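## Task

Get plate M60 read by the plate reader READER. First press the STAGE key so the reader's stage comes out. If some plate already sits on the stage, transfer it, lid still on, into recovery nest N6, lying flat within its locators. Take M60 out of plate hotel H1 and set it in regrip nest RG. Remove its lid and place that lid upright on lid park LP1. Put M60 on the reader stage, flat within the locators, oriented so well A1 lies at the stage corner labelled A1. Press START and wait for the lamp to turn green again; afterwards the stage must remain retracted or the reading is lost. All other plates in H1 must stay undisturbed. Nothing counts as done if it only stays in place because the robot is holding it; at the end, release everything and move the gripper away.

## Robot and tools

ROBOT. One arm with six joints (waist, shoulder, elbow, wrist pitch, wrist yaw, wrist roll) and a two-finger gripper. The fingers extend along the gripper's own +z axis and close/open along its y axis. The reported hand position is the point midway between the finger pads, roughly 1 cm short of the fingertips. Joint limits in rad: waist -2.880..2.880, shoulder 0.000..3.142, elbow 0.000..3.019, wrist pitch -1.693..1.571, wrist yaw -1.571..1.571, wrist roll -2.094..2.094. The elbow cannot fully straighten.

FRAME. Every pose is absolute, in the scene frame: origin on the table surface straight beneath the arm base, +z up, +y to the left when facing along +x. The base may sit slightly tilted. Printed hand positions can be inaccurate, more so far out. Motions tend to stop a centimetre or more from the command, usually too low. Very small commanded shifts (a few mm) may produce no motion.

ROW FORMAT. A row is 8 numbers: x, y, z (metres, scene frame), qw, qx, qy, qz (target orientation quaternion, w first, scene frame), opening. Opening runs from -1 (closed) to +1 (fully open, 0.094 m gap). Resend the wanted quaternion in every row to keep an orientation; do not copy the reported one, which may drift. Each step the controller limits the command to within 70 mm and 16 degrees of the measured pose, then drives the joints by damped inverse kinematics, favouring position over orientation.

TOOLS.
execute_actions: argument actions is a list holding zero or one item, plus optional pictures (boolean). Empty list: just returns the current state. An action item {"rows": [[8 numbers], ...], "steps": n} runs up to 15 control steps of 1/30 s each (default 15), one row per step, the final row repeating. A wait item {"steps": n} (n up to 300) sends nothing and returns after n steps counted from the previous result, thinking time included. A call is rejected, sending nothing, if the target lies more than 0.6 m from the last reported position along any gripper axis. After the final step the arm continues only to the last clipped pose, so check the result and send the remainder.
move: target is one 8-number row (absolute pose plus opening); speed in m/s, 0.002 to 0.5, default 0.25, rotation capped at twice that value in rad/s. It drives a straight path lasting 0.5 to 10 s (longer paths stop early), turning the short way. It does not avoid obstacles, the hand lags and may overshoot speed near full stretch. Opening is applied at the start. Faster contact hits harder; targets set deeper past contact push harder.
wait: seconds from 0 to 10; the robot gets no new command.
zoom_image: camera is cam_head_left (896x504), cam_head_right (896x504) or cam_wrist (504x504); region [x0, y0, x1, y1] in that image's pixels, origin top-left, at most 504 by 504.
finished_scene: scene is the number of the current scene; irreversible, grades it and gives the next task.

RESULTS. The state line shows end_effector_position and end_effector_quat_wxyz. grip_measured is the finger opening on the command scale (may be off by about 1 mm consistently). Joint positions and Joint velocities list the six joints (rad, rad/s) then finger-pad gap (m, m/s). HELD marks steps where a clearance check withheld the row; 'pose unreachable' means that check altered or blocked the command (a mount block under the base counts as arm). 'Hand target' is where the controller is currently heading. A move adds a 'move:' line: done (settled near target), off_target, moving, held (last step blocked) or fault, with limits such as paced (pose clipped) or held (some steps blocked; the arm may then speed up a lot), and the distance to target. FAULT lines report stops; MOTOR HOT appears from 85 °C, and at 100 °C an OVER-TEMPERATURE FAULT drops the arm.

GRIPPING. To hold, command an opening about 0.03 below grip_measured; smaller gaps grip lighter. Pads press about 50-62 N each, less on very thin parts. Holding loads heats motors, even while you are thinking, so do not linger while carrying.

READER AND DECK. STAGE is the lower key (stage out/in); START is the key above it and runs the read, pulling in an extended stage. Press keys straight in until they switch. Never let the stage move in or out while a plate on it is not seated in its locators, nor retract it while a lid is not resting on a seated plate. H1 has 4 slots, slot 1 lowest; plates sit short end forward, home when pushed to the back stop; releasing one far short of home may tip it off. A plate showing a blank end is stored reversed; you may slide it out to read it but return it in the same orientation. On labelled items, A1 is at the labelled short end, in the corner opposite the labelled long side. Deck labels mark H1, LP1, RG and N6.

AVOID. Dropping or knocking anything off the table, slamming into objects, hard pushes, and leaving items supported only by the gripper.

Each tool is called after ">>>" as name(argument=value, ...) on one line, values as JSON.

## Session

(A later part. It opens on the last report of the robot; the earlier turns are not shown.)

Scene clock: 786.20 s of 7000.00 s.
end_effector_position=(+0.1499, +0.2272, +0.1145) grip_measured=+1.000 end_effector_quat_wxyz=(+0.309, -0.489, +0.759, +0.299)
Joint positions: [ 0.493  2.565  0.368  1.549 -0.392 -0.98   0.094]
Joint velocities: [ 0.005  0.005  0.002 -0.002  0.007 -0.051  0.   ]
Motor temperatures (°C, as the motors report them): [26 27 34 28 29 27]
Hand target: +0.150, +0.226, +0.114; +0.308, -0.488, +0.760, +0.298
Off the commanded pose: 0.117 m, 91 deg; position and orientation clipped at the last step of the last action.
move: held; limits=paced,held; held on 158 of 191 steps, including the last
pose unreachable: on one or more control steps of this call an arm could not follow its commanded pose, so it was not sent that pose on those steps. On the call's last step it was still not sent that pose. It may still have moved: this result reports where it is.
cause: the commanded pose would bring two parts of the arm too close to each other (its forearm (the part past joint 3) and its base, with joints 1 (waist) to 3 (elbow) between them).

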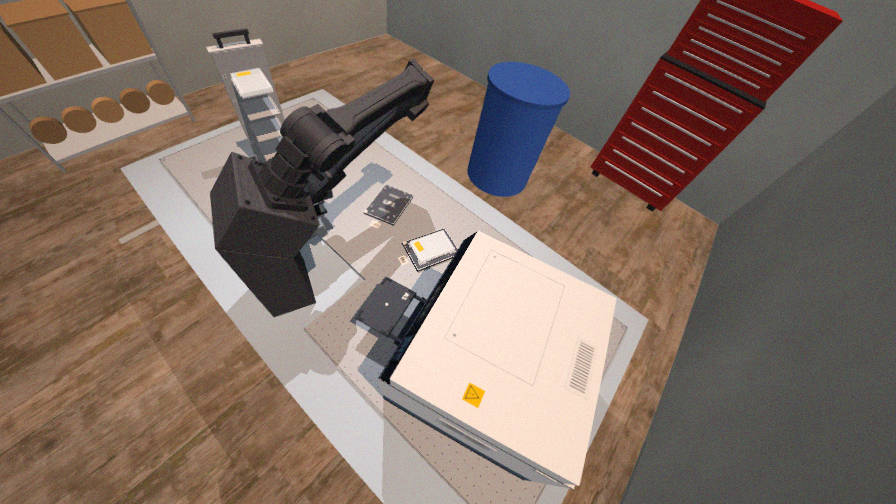

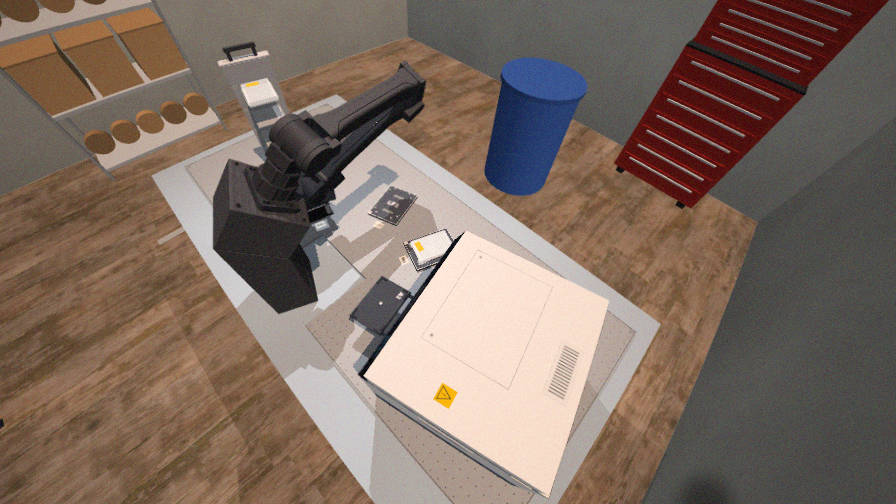

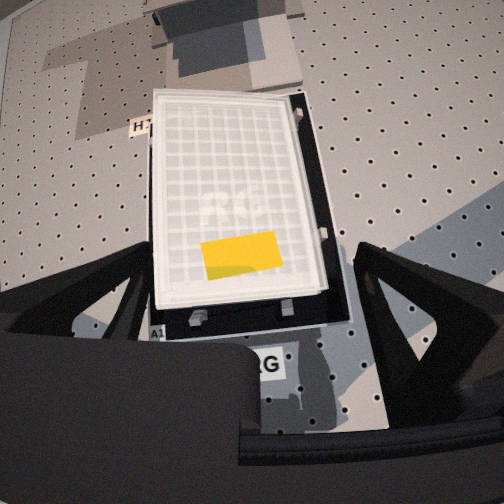

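>>> move(target=[0.15,0.25,0.17,0.309,-0.489,0.759,0.298,1], speed=0.05)

>>> move(target=[0.2,0.27,0.22,0,0.105,0.9945,0,1], speed=0.15)

Scene clock: 799.30 s of 7000.00 s.
end_effector_position=(+0.1497, +0.2305, +0.1154) grip_measured=+1.000 end_effector_quat_wxyz=(+0.307, -0.493, +0.759, +0.295)
Joint positions: [ 0.516  2.563  0.368  1.549 -0.364 -0.975  0.094]
Joint velocities: [-0.005 -0.024  0.002 -0.002  0.007  0.081  0.   ]
Motor temperatures (°C, as the motors report them): [27 27 34 28 29 27]
Hand target: +0.150, +0.229, +0.115; +0.306, -0.492, +0.760, +0.294
Off the commanded pose: 0.058 m, 1 deg.
After step 90, 8.67 s passed at rest.
move: held; limits=held; held on 35 of 43 steps, including the last
pose unreachable: on one or more control steps of this call an arm could not follow its commanded pose, so it was not sent that pose on those steps. On the call's last step it was still not sent that pose. It may still have moved: this result reports where it is.
cause: the commanded pose would bring two parts of the arm too close to each other (its forearm (the part past joint 3) and its base, with joints 1 (waist) to 3 (elbow) between them).

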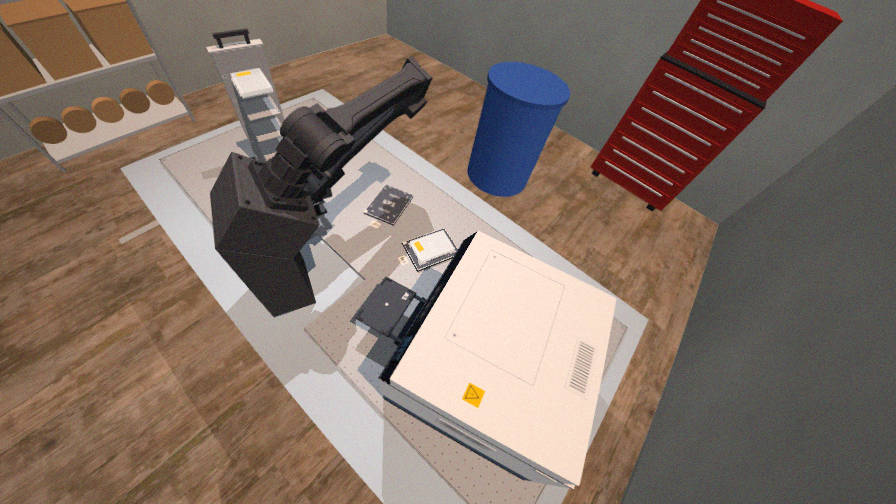

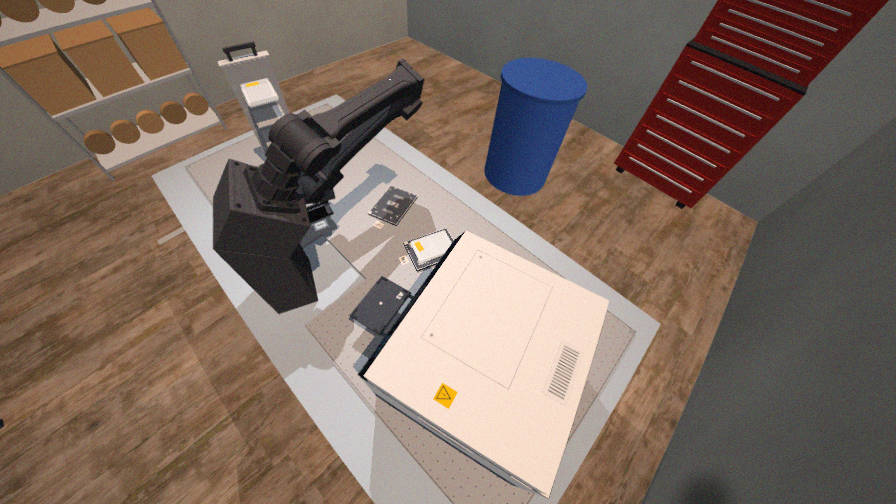

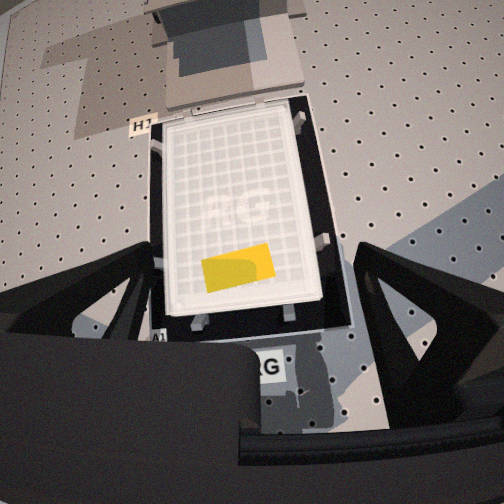

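Scene clock: 805.10 s of 7000.00 s.
end_effector_position=(+0.1979, +0.2632, +0.2203) grip_measured=+1.000 end_effector_quat_wxyz=(-0.002, +0.102, +0.995, -0.010)
Joint positions: [ 1.191  1.792  0.616 -0.268  0.71   1.169  0.094]
Joint velocities: [-0.005 -0.024 -0.002 -0.002 -0.007  0.022  0.   ]
Motor temperatures (°C, as the motors report them): [27 28 33 28 29 27]
Hand target: +0.202, +0.272, +0.227; +0.001, +0.108, +0.994, -0.000
Off the commanded pose: 0.007 m, 1 deg.
move: done

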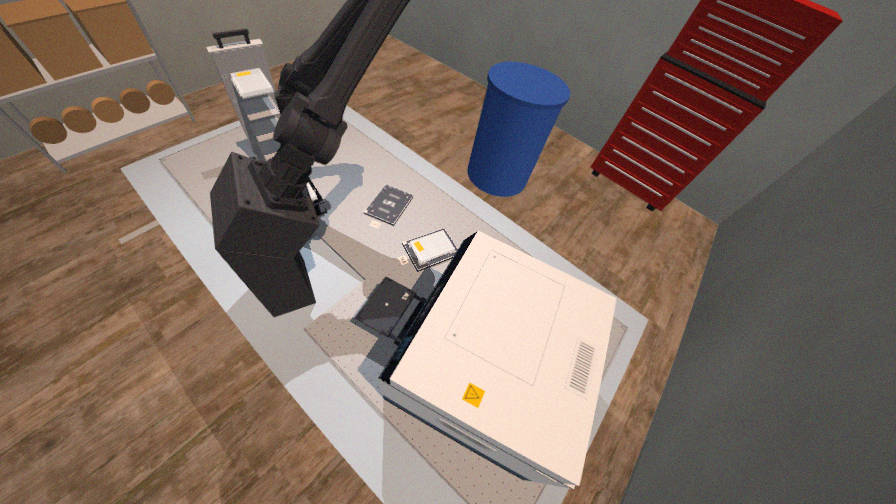

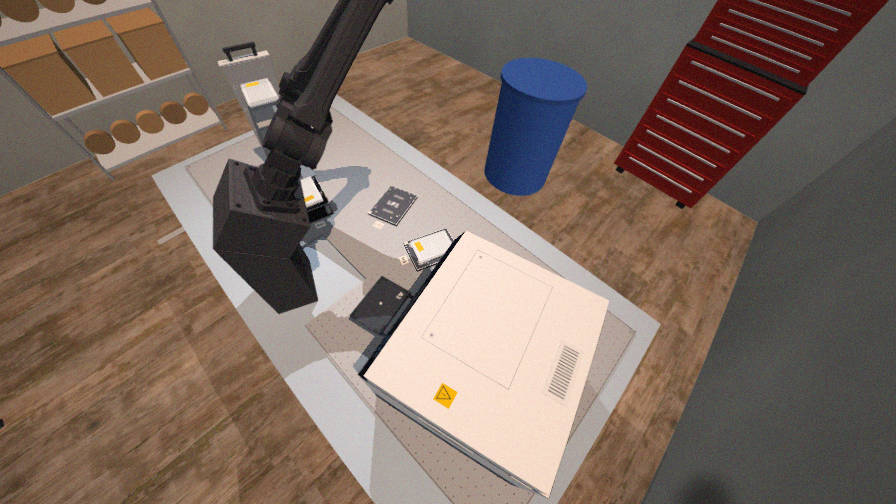

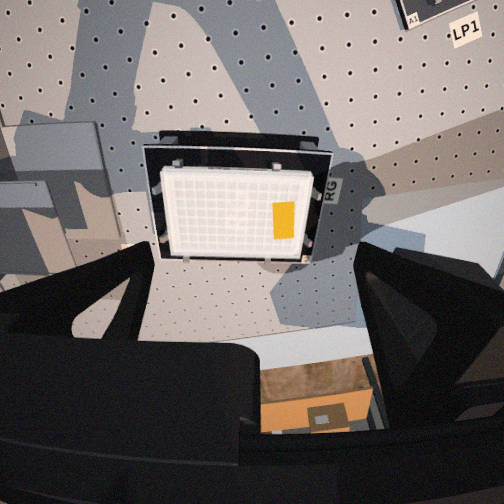

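>>> move(target=[0.143,0.27,0.15,0,-0.629,0.777,0,1], speed=0.12)

Scene clock: 832.03 s of 7000.00 s.
end_effector_position=(+0.1435, +0.2762, +0.1537) grip_measured=+1.000 end_effector_quat_wxyz=(+0.006, -0.627, +0.779, +0.001)
Joint positions: [ 1.177  2.089  0.603  0.092  0.701 -0.435  0.094]
Joint velocities: [-0.005  0.015  0.017  0.007 -0.007 -0.007  0.   ]
Motor temperatures (°C, as the motors report them): [27 28 31 28 29 27]
Hand target: +0.142, +0.271, +0.148; +0.000, -0.629, +0.777, +0.000
Off the commanded pose: 0.007 m, 1 deg.
After step 90, 16.97 s passed at rest.
move: done

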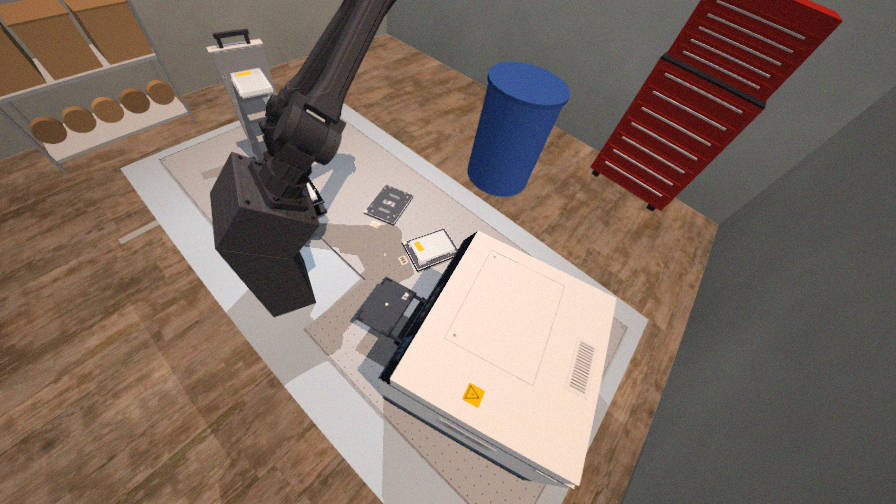

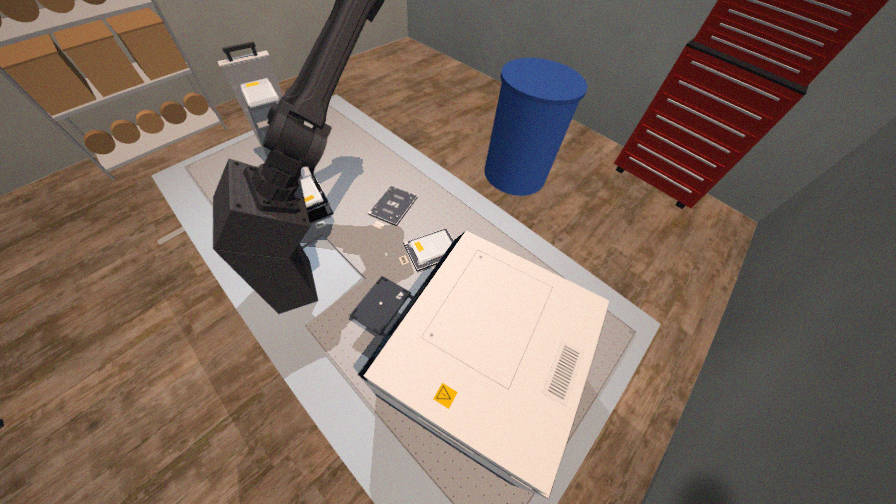

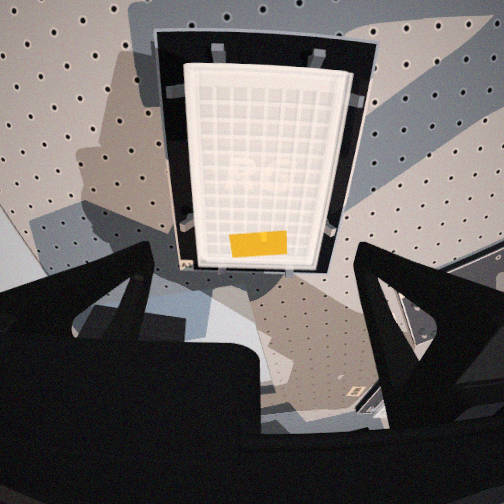

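>>> execute_actions(actions=[])

Scene clock: 867.50 s of 7000.00 s.
end_effector_position=(+0.1435, +0.2762, +0.1537) grip_measured=+1.000 end_effector_quat_wxyz=(+0.006, -0.628, +0.778, +0.001)
Joint positions: [ 1.177  2.089  0.603  0.092  0.701 -0.438  0.094]
Joint velocities: [-0.005 -0.005 -0.002  0.002 -0.007  0.051  0.   ]
Motor temperatures (°C, as the motors report them): [27 28 31 28 29 27]
Hand target: +0.142, +0.271, +0.148; +0.000, -0.629, +0.777, +0.000
Off the commanded pose: 0.007 m, 1 deg.
Steps of this call (steps 1 to 90: nothing new was sent; then 32.47 s passed at rest). Readings (end_effector_position):
1: (+0.1435, +0.2762, +0.1537)
2: (+0.1435, +0.2762, +0.1537)
4: (+0.1435, +0.2762, +0.1537)
8: (+0.1435, +0.2762, +0.1537)
90: the state above

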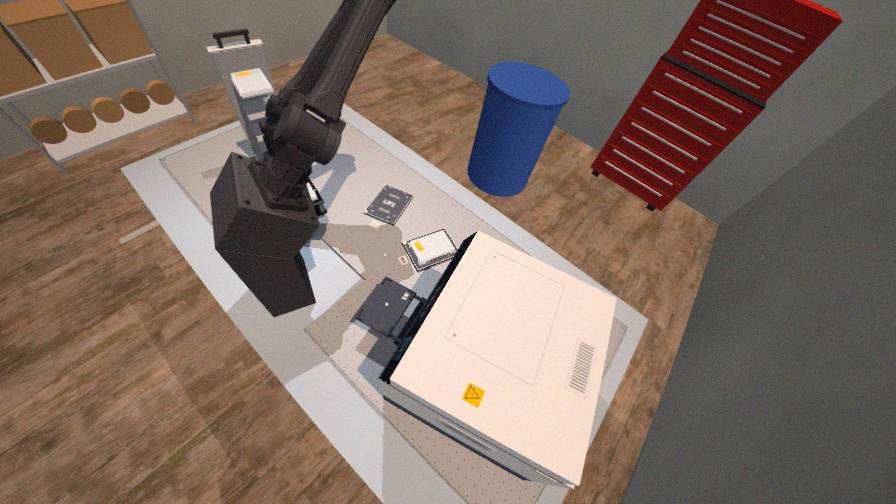

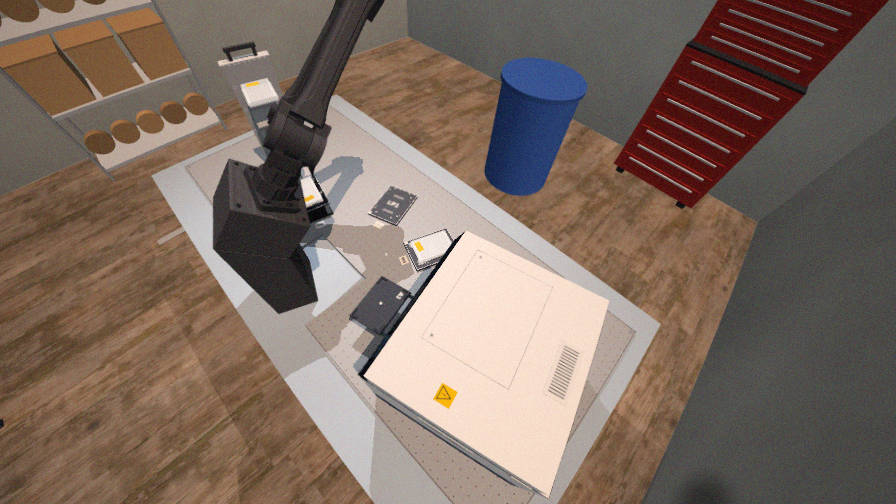

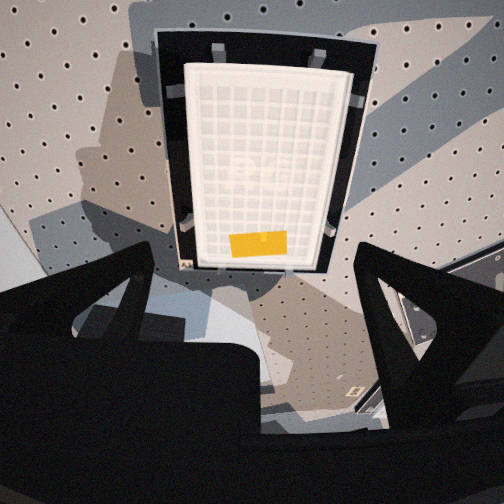

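>>> move(target=[0.151,0.287,0.112,0,-0.629,0.777,0,1], speed=0.05)

Scene clock: 888.80 s of 7000.00 s.
end_effector_position=(+0.1502, +0.2879, +0.1167) grip_measured=+1.000 end_effector_quat_wxyz=(+0.002, -0.629, +0.777, +0.000)
Joint positions: [ 1.109  2.19   0.674  0.168  0.689 -0.519  0.094]
Joint velocities: [-0.005  0.015  0.002 -0.002  0.007 -0.051  0.   ]
Motor temperatures (°C, as the motors report them): [27 28 31 28 28 27]
Hand target: +0.151, +0.287, +0.112; +0.000, -0.629, +0.777, -0.000
Off the commanded pose: 0.005 m, 0 deg.
After step 90, 17.13 s passed at rest.
move: done

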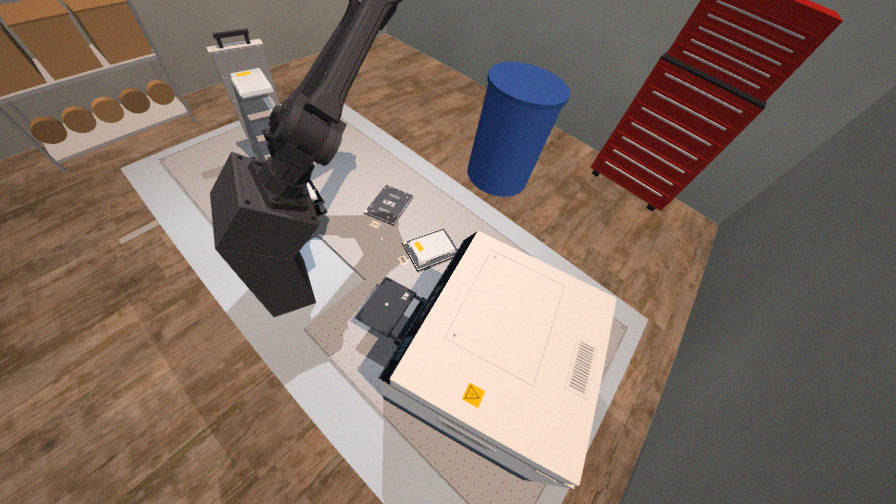

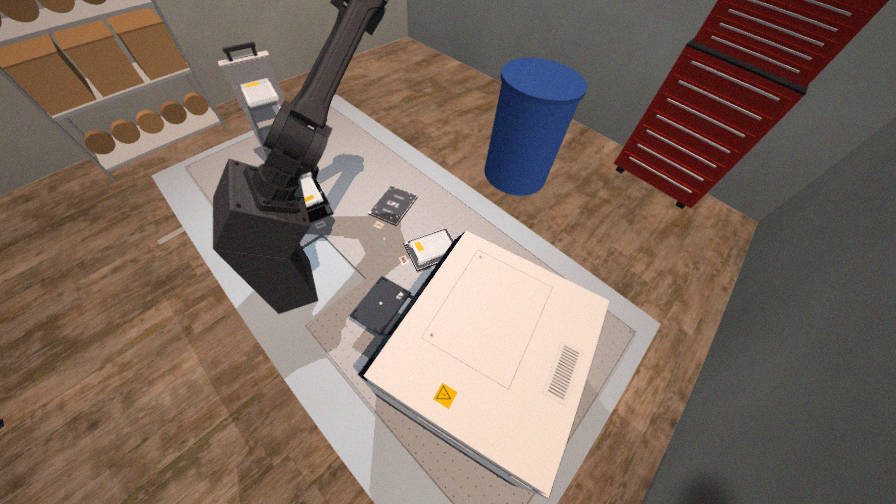

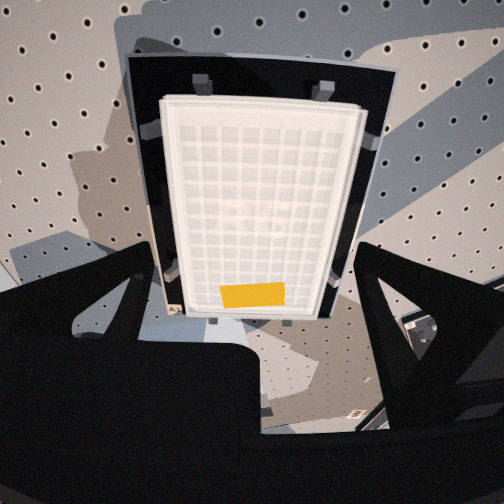

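>>> move(target=[0.151,0.287,0.086,0,-0.629,0.777,0,0.9], speed=0.03)

>>> move(target=[0.151,0.287,0.086,0,-0.629,0.777,0,0.72], speed=0.03)

Scene clock: 905.83 s of 7000.00 s.
end_effector_position=(+0.1498, +0.2883, +0.0911) grip_measured=+0.902 end_effector_quat_wxyz=(+0.002, -0.630, +0.777, +0.000)
Joint positions: [ 1.063  2.259  0.701  0.246  0.677 -0.579  0.089]
Joint velocities: [-0.005  0.024 -0.022  0.002 -0.022  0.037 -0.001]
Motor temperatures (°C, as the motors report them): [27 28 30 28 28 27]
Hand target: +0.151, +0.287, +0.086; -0.000, -0.629, +0.777, -0.000
Off the commanded pose: 0.005 m, 0 deg.
After step 90, 12.70 s passed at rest.
move: done

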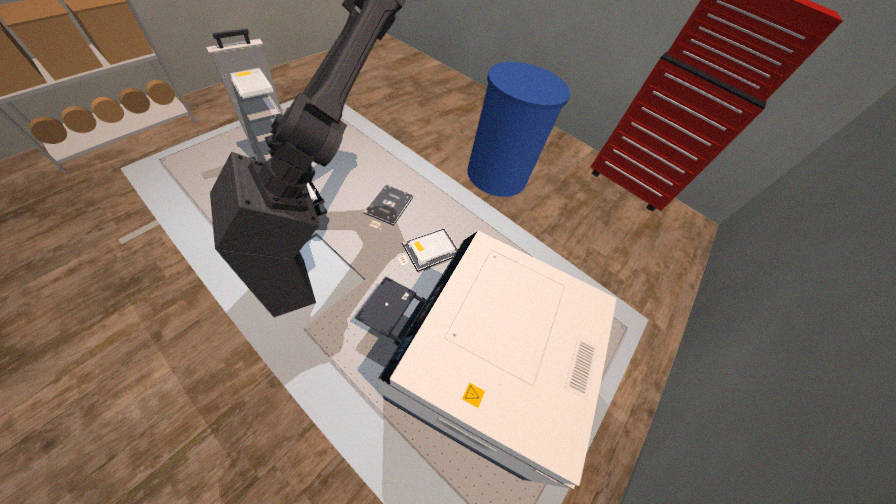

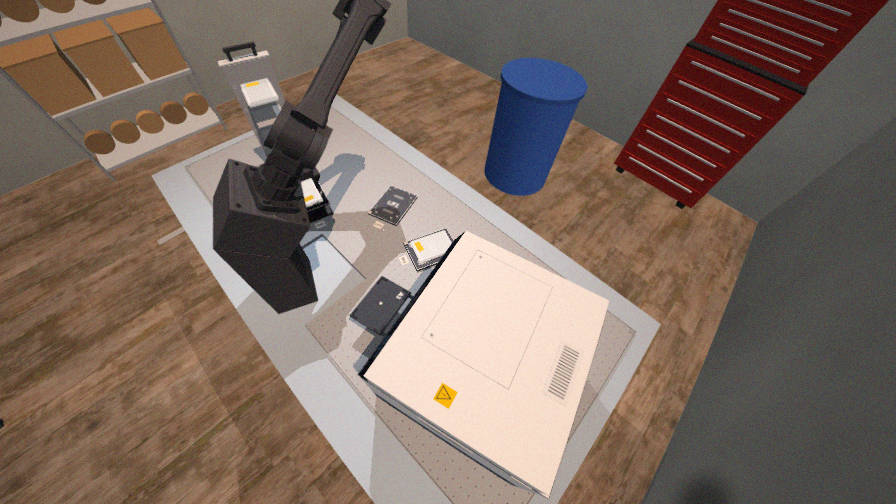

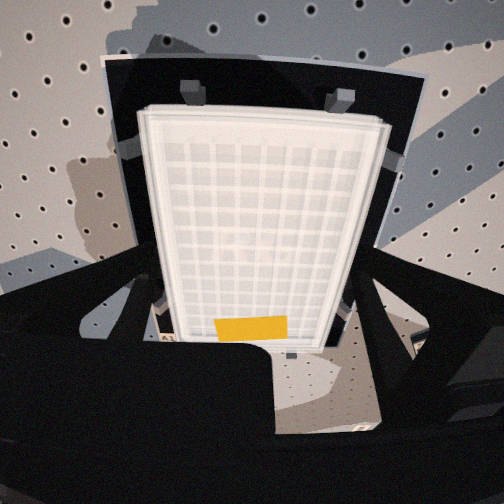

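Scene clock: 906.53 s of 7000.00 s.
end_effector_position=(+0.1502, +0.2881, +0.0911) grip_measured=+0.762 end_effector_quat_wxyz=(+0.002, -0.630, +0.777, -0.001)
Joint positions: [ 1.063  2.259  0.701  0.246  0.679 -0.579  0.083]
Joint velocities: [ 0.005 -0.015 -0.007 -0.012 -0.007 -0.037 -0.001]
Motor temperatures (°C, as the motors report them): [27 28 30 28 28 27]
Hand target: +0.151, +0.287, +0.086; +0.000, -0.629, +0.777, -0.000
Off the commanded pose: 0.005 m, 0 deg.
move: done

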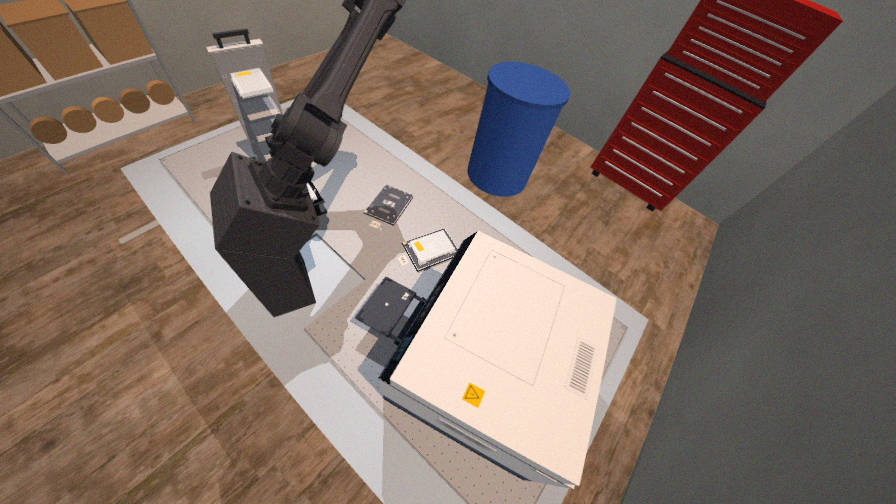

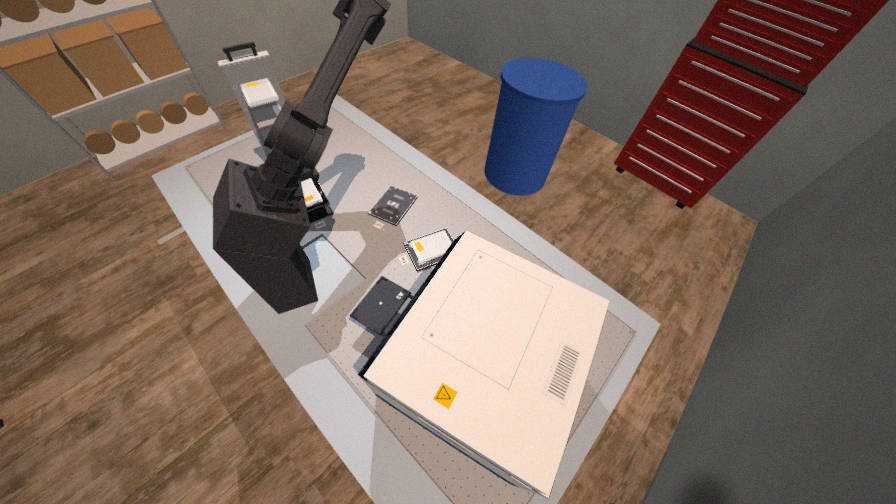

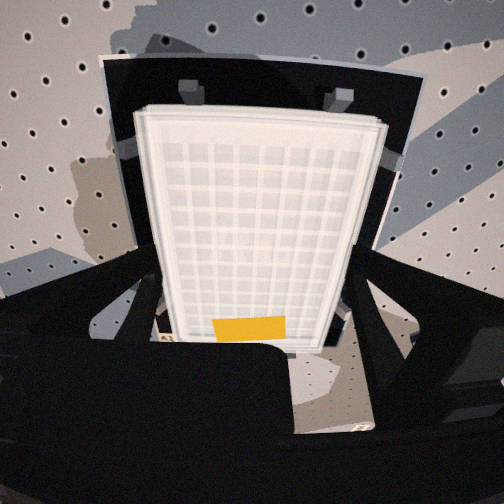

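>>> execute_actions(actions=[], pictures=false)

Scene clock: 910.10 s of 7000.00 s.
end_effector_position=(+0.1502, +0.2881, +0.0911) grip_measured=+0.762 end_effector_quat_wxyz=(+0.002, -0.630, +0.777, -0.001)
Joint positions: [ 1.063  2.259  0.701  0.246  0.679 -0.579  0.083]
Joint velocities: [-0.005 -0.015  0.002  0.002  0.037  0.007 -0.   ]
Motor temperatures (°C, as the motors report them): [27 28 30 28 28 27]
Hand target: +0.151, +0.287, +0.086; +0.000, -0.629, +0.777, -0.000
Off the commanded pose: 0.005 m, 0 deg.
Steps of this call (steps 1 to 90: nothing new was sent; then 0.57 s passed at rest). Readings (end_effector_position):
1: (+0.1502, +0.2881, +0.0911)
2: (+0.1502, +0.2881, +0.0911)
4: (+0.1502, +0.2881, +0.0911)
8: (+0.1502, +0.2881, +0.0911)
90: the state above

>>> move(target=[0.151,0.287,0.13,0,-0.629,0.777,0,0.72], speed=0.02)

Scene clock: 918.53 s of 7000.00 s.
end_effector_position=(+0.1539, +0.2879, +0.1246) grip_measured=+0.762 end_effector_quat_wxyz=(-0.001, -0.628, +0.778, -0.000)
Joint positions: [ 1.118  2.161  0.672  0.125  0.69  -0.501  0.083]
Joint velocities: [ 0.005 -0.005 -0.007 -0.012 -0.007  0.022  0.001]
Motor temperatures (°C, as the motors report them): [27 28 30 28 28 27]
Hand target: +0.151, +0.287, +0.130; -0.000, -0.629, +0.777, +0.000
Off the commanded pose: 0.006 m, 0 deg.
After step 90, 3.23 s passed at rest.
move: done

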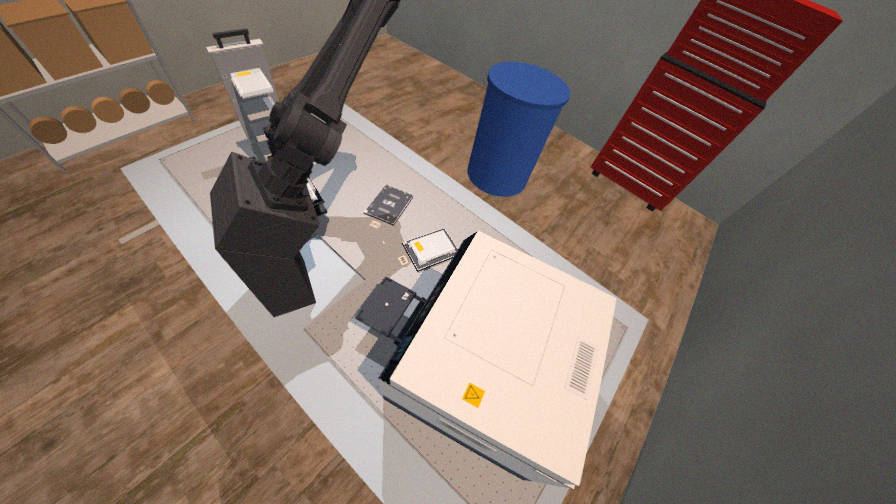

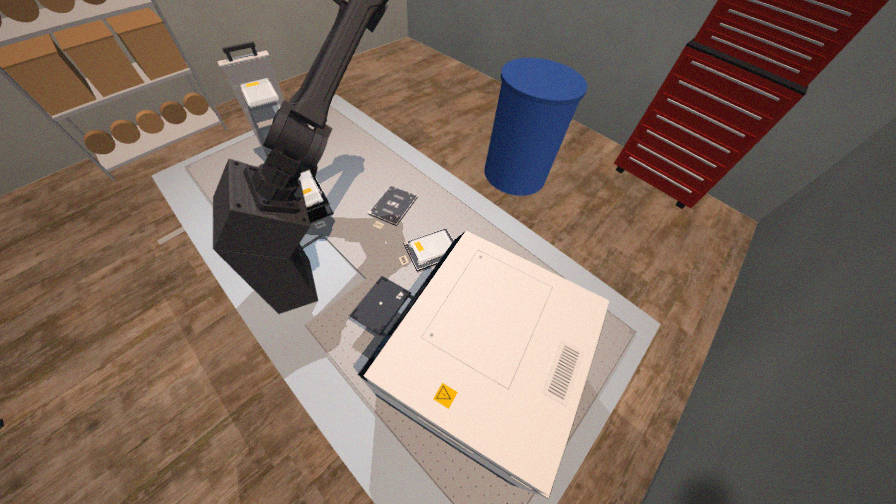

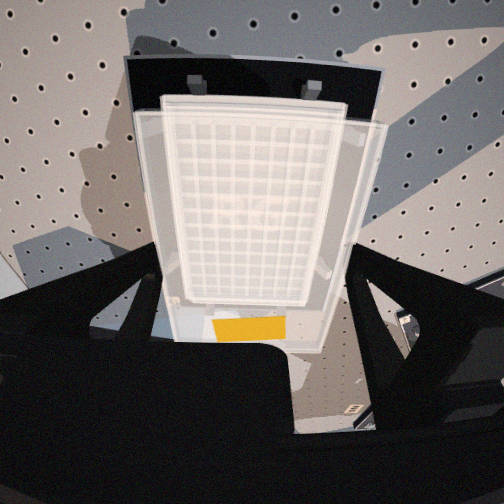

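>>> move(target=[0.2,0.25,0.2,0,-0.5,0.866,0,0.72], speed=0.1)

>>> move(target=[0.34,0.06,0.17,0,-0.259,0.966,0,0.72], speed=0.12)

Scene clock: 927.13 s of 7000.00 s.
end_effector_position=(+0.2032, +0.2506, +0.1992) grip_measured=+0.762 end_effector_quat_wxyz=(+0.002, -0.502, +0.865, +0.001)
Joint positions: [ 1.118  1.808  0.572 -0.119  0.69  -0.199  0.083]
Joint velocities: [-0.005 -0.015  0.002  0.012  0.007  0.066  0.   ]
Motor temperatures (°C, as the motors report them): [27 28 30 28 28 27]
Hand target: +0.200, +0.249, +0.201; +0.000, -0.500, +0.866, +0.000
Off the commanded pose: 0.003 m, 0 deg.
After step 90, 3.67 s passed at rest.
move: done

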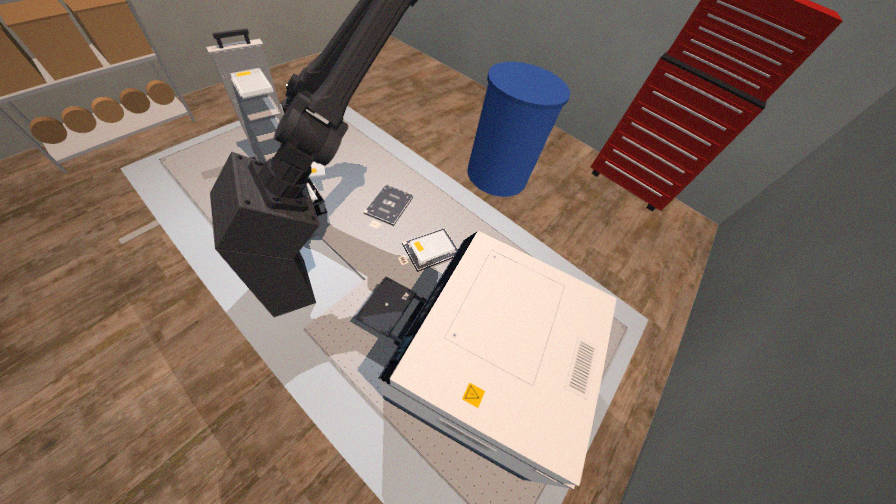

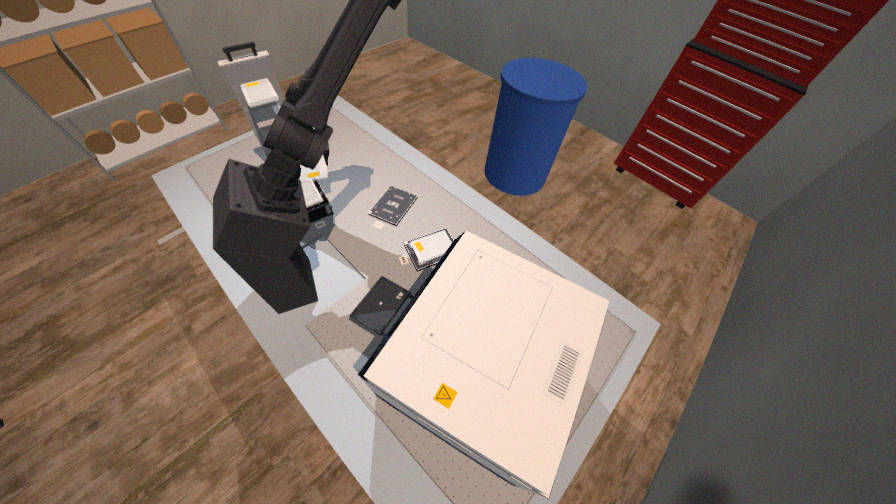

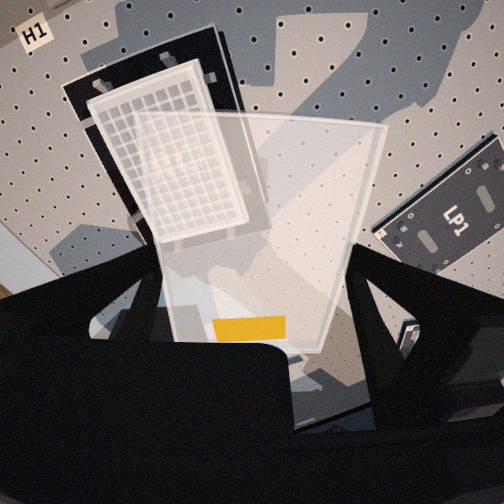

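Scene clock: 929.70 s of 7000.00 s.
end_effector_position=(+0.3389, +0.0570, +0.1690) grip_measured=+0.761 end_effector_quat_wxyz=(+0.003, -0.256, +0.967, -0.001)
Joint positions: [ 0.429  1.402  0.509 -0.06   0.401 -0.405  0.083]
Joint velocities: [-0.015 -0.015 -0.012  0.002  0.037 -0.037 -0.   ]
Motor temperatures (°C, as the motors report them): [27 28 30 28 28 27]
Hand target: +0.342, +0.055, +0.170; +0.003, -0.260, +0.966, -0.001
Off the commanded pose: 0.003 m, 1 deg.
move: done

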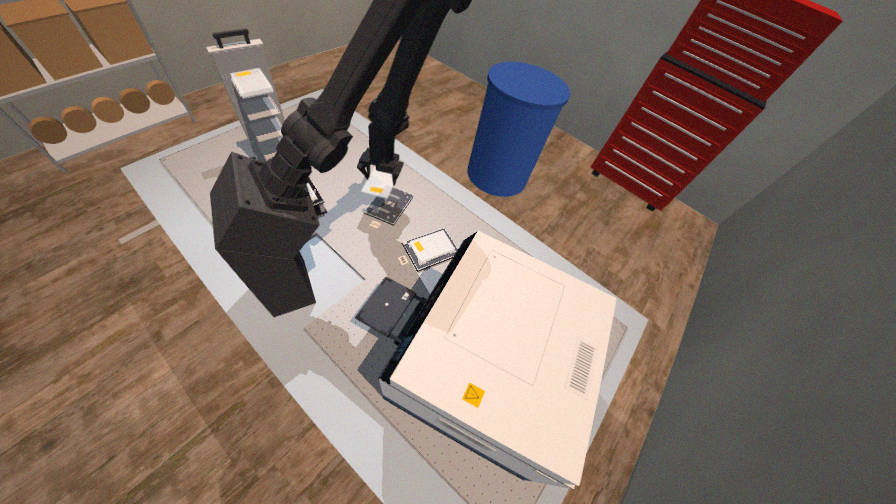

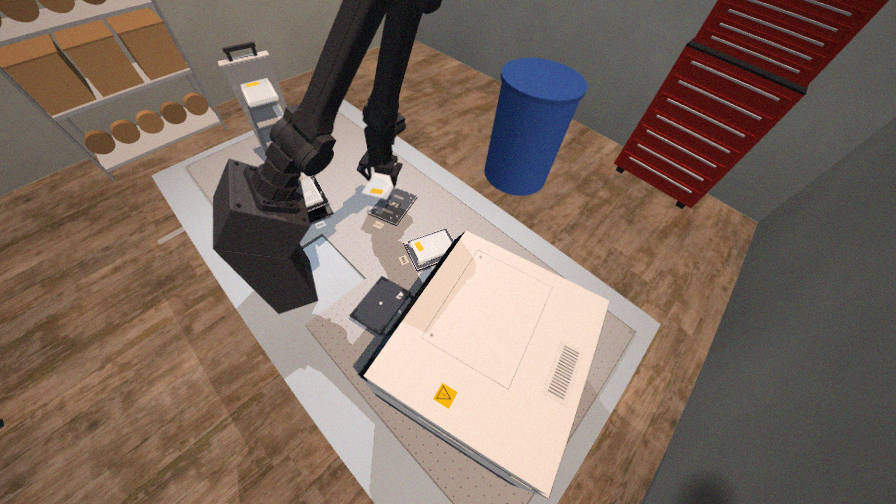

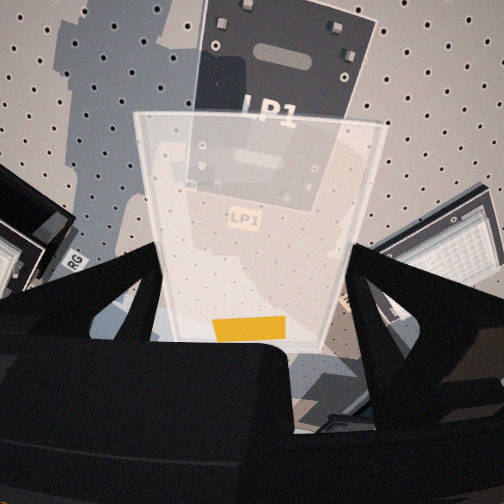

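>>> move(target=[0.386,0.069,0.09,0,-0.156,0.988,0,0.72], speed=0.06)

Scene clock: 941.57 s of 7000.00 s.
end_effector_position=(+0.3851, +0.0724, +0.0940) grip_measured=+0.761 end_effector_quat_wxyz=(-0.001, -0.169, +0.986, +0.002)
Joint positions: [ 0.376  1.676  0.711  0.022  0.364 -0.272  0.083]
Joint velocities: [ 0.015 -0.005 -0.007  0.007  0.051  0.051 -0.   ]
Motor temperatures (°C, as the motors report them): [27 28 30 28 28 27]
Hand target: +0.386, +0.068, +0.090; +0.000, -0.156, +0.988, -0.000
Off the commanded pose: 0.005 m, 2 deg.
After step 90, 6.87 s passed at rest.
move: done

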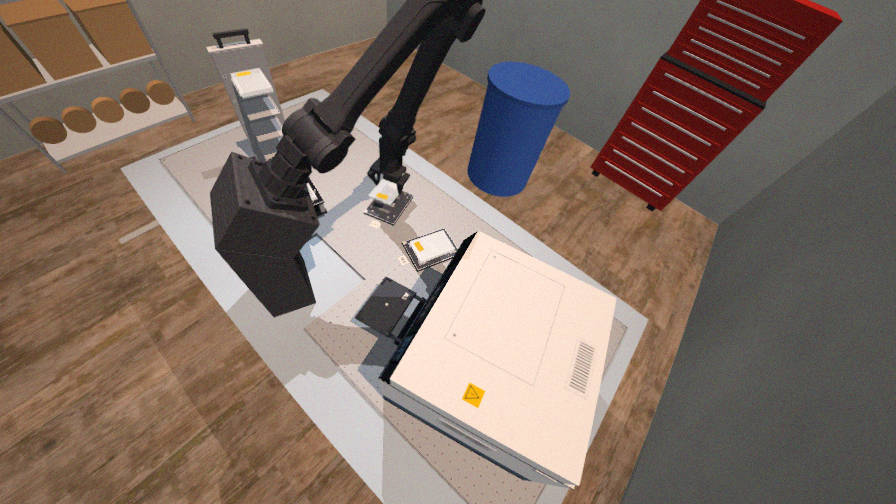

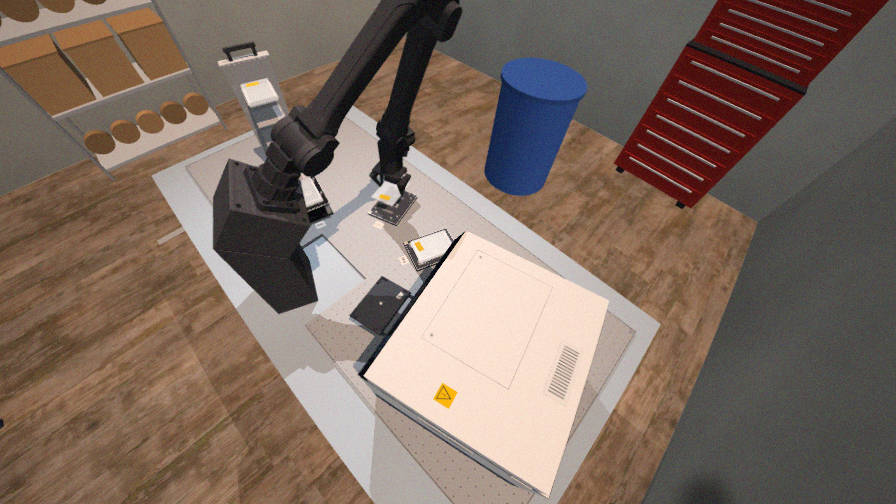

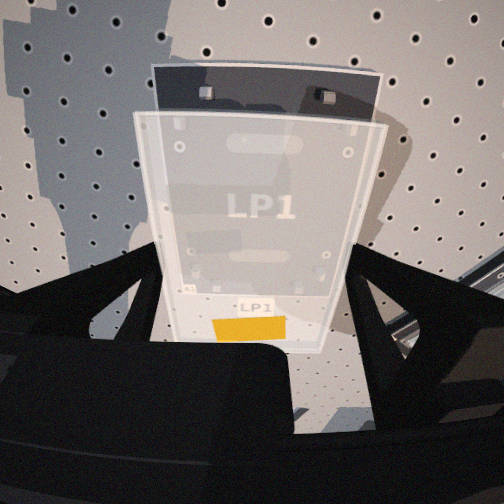

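>>> move(target=[0.388,0.062,0.06,0,-0.145,0.989,0,0.72], speed=0.03)

Scene clock: 958.40 s of 7000.00 s.
end_effector_position=(+0.3866, +0.0656, +0.0646) grip_measured=+0.761 end_effector_quat_wxyz=(-0.001, -0.150, +0.989, +0.002)
Joint positions: [ 0.334  1.759  0.747  0.08   0.34  -0.27   0.083]
Joint velocities: [-0.005  0.005  0.002 -0.012  0.022 -0.022 -0.002]
Motor temperatures (°C, as the motors report them): [27 28 30 28 28 27]
Hand target: +0.388, +0.062, +0.060; -0.000, -0.145, +0.989, -0.000
Off the commanded pose: 0.006 m, 1 deg.
After step 90, 12.33 s passed at rest.
move: done

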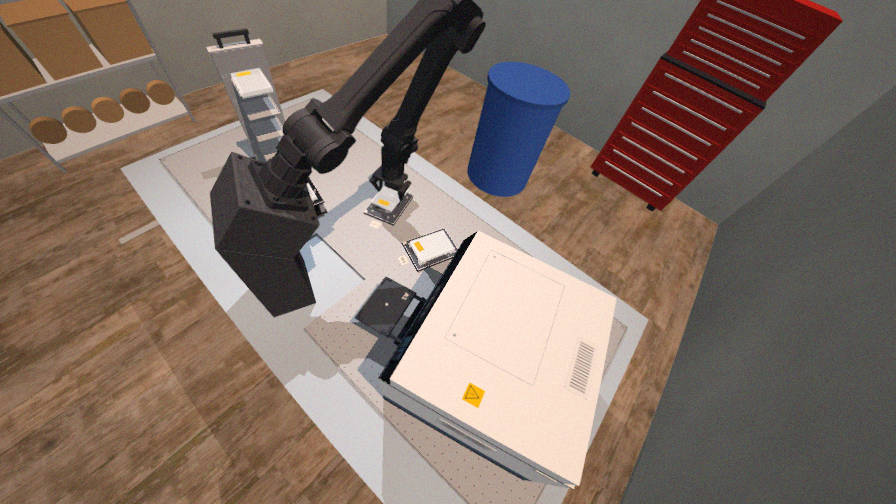

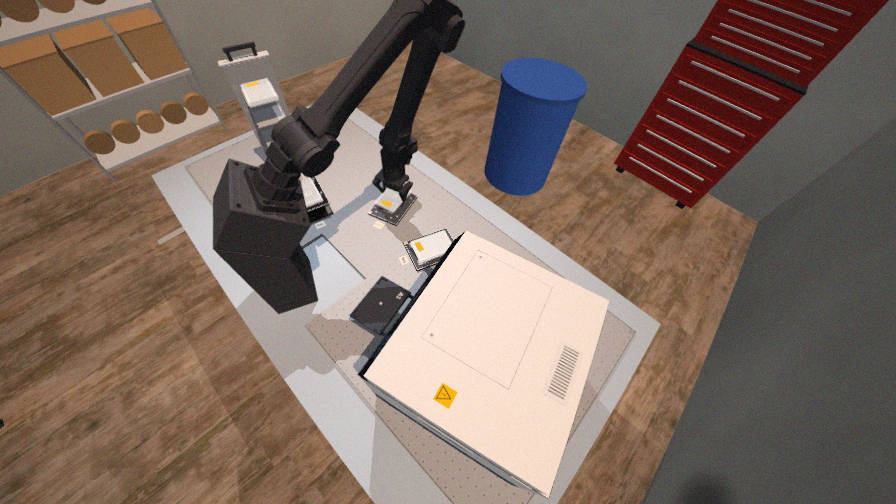

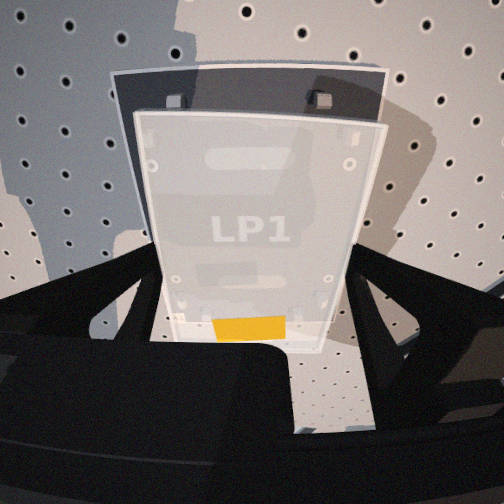

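>>> zoom_image(camera="cam_wrist", region=[90,50,420,360])

Region (90, 50, 420, 360) of cam_wrist's 504x504 image, scaled by 1.527, with more detail than that image has; it fills the top 473 rows of this view, and the rest is white.

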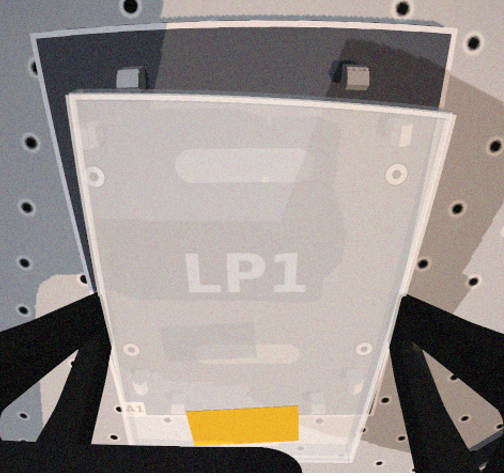

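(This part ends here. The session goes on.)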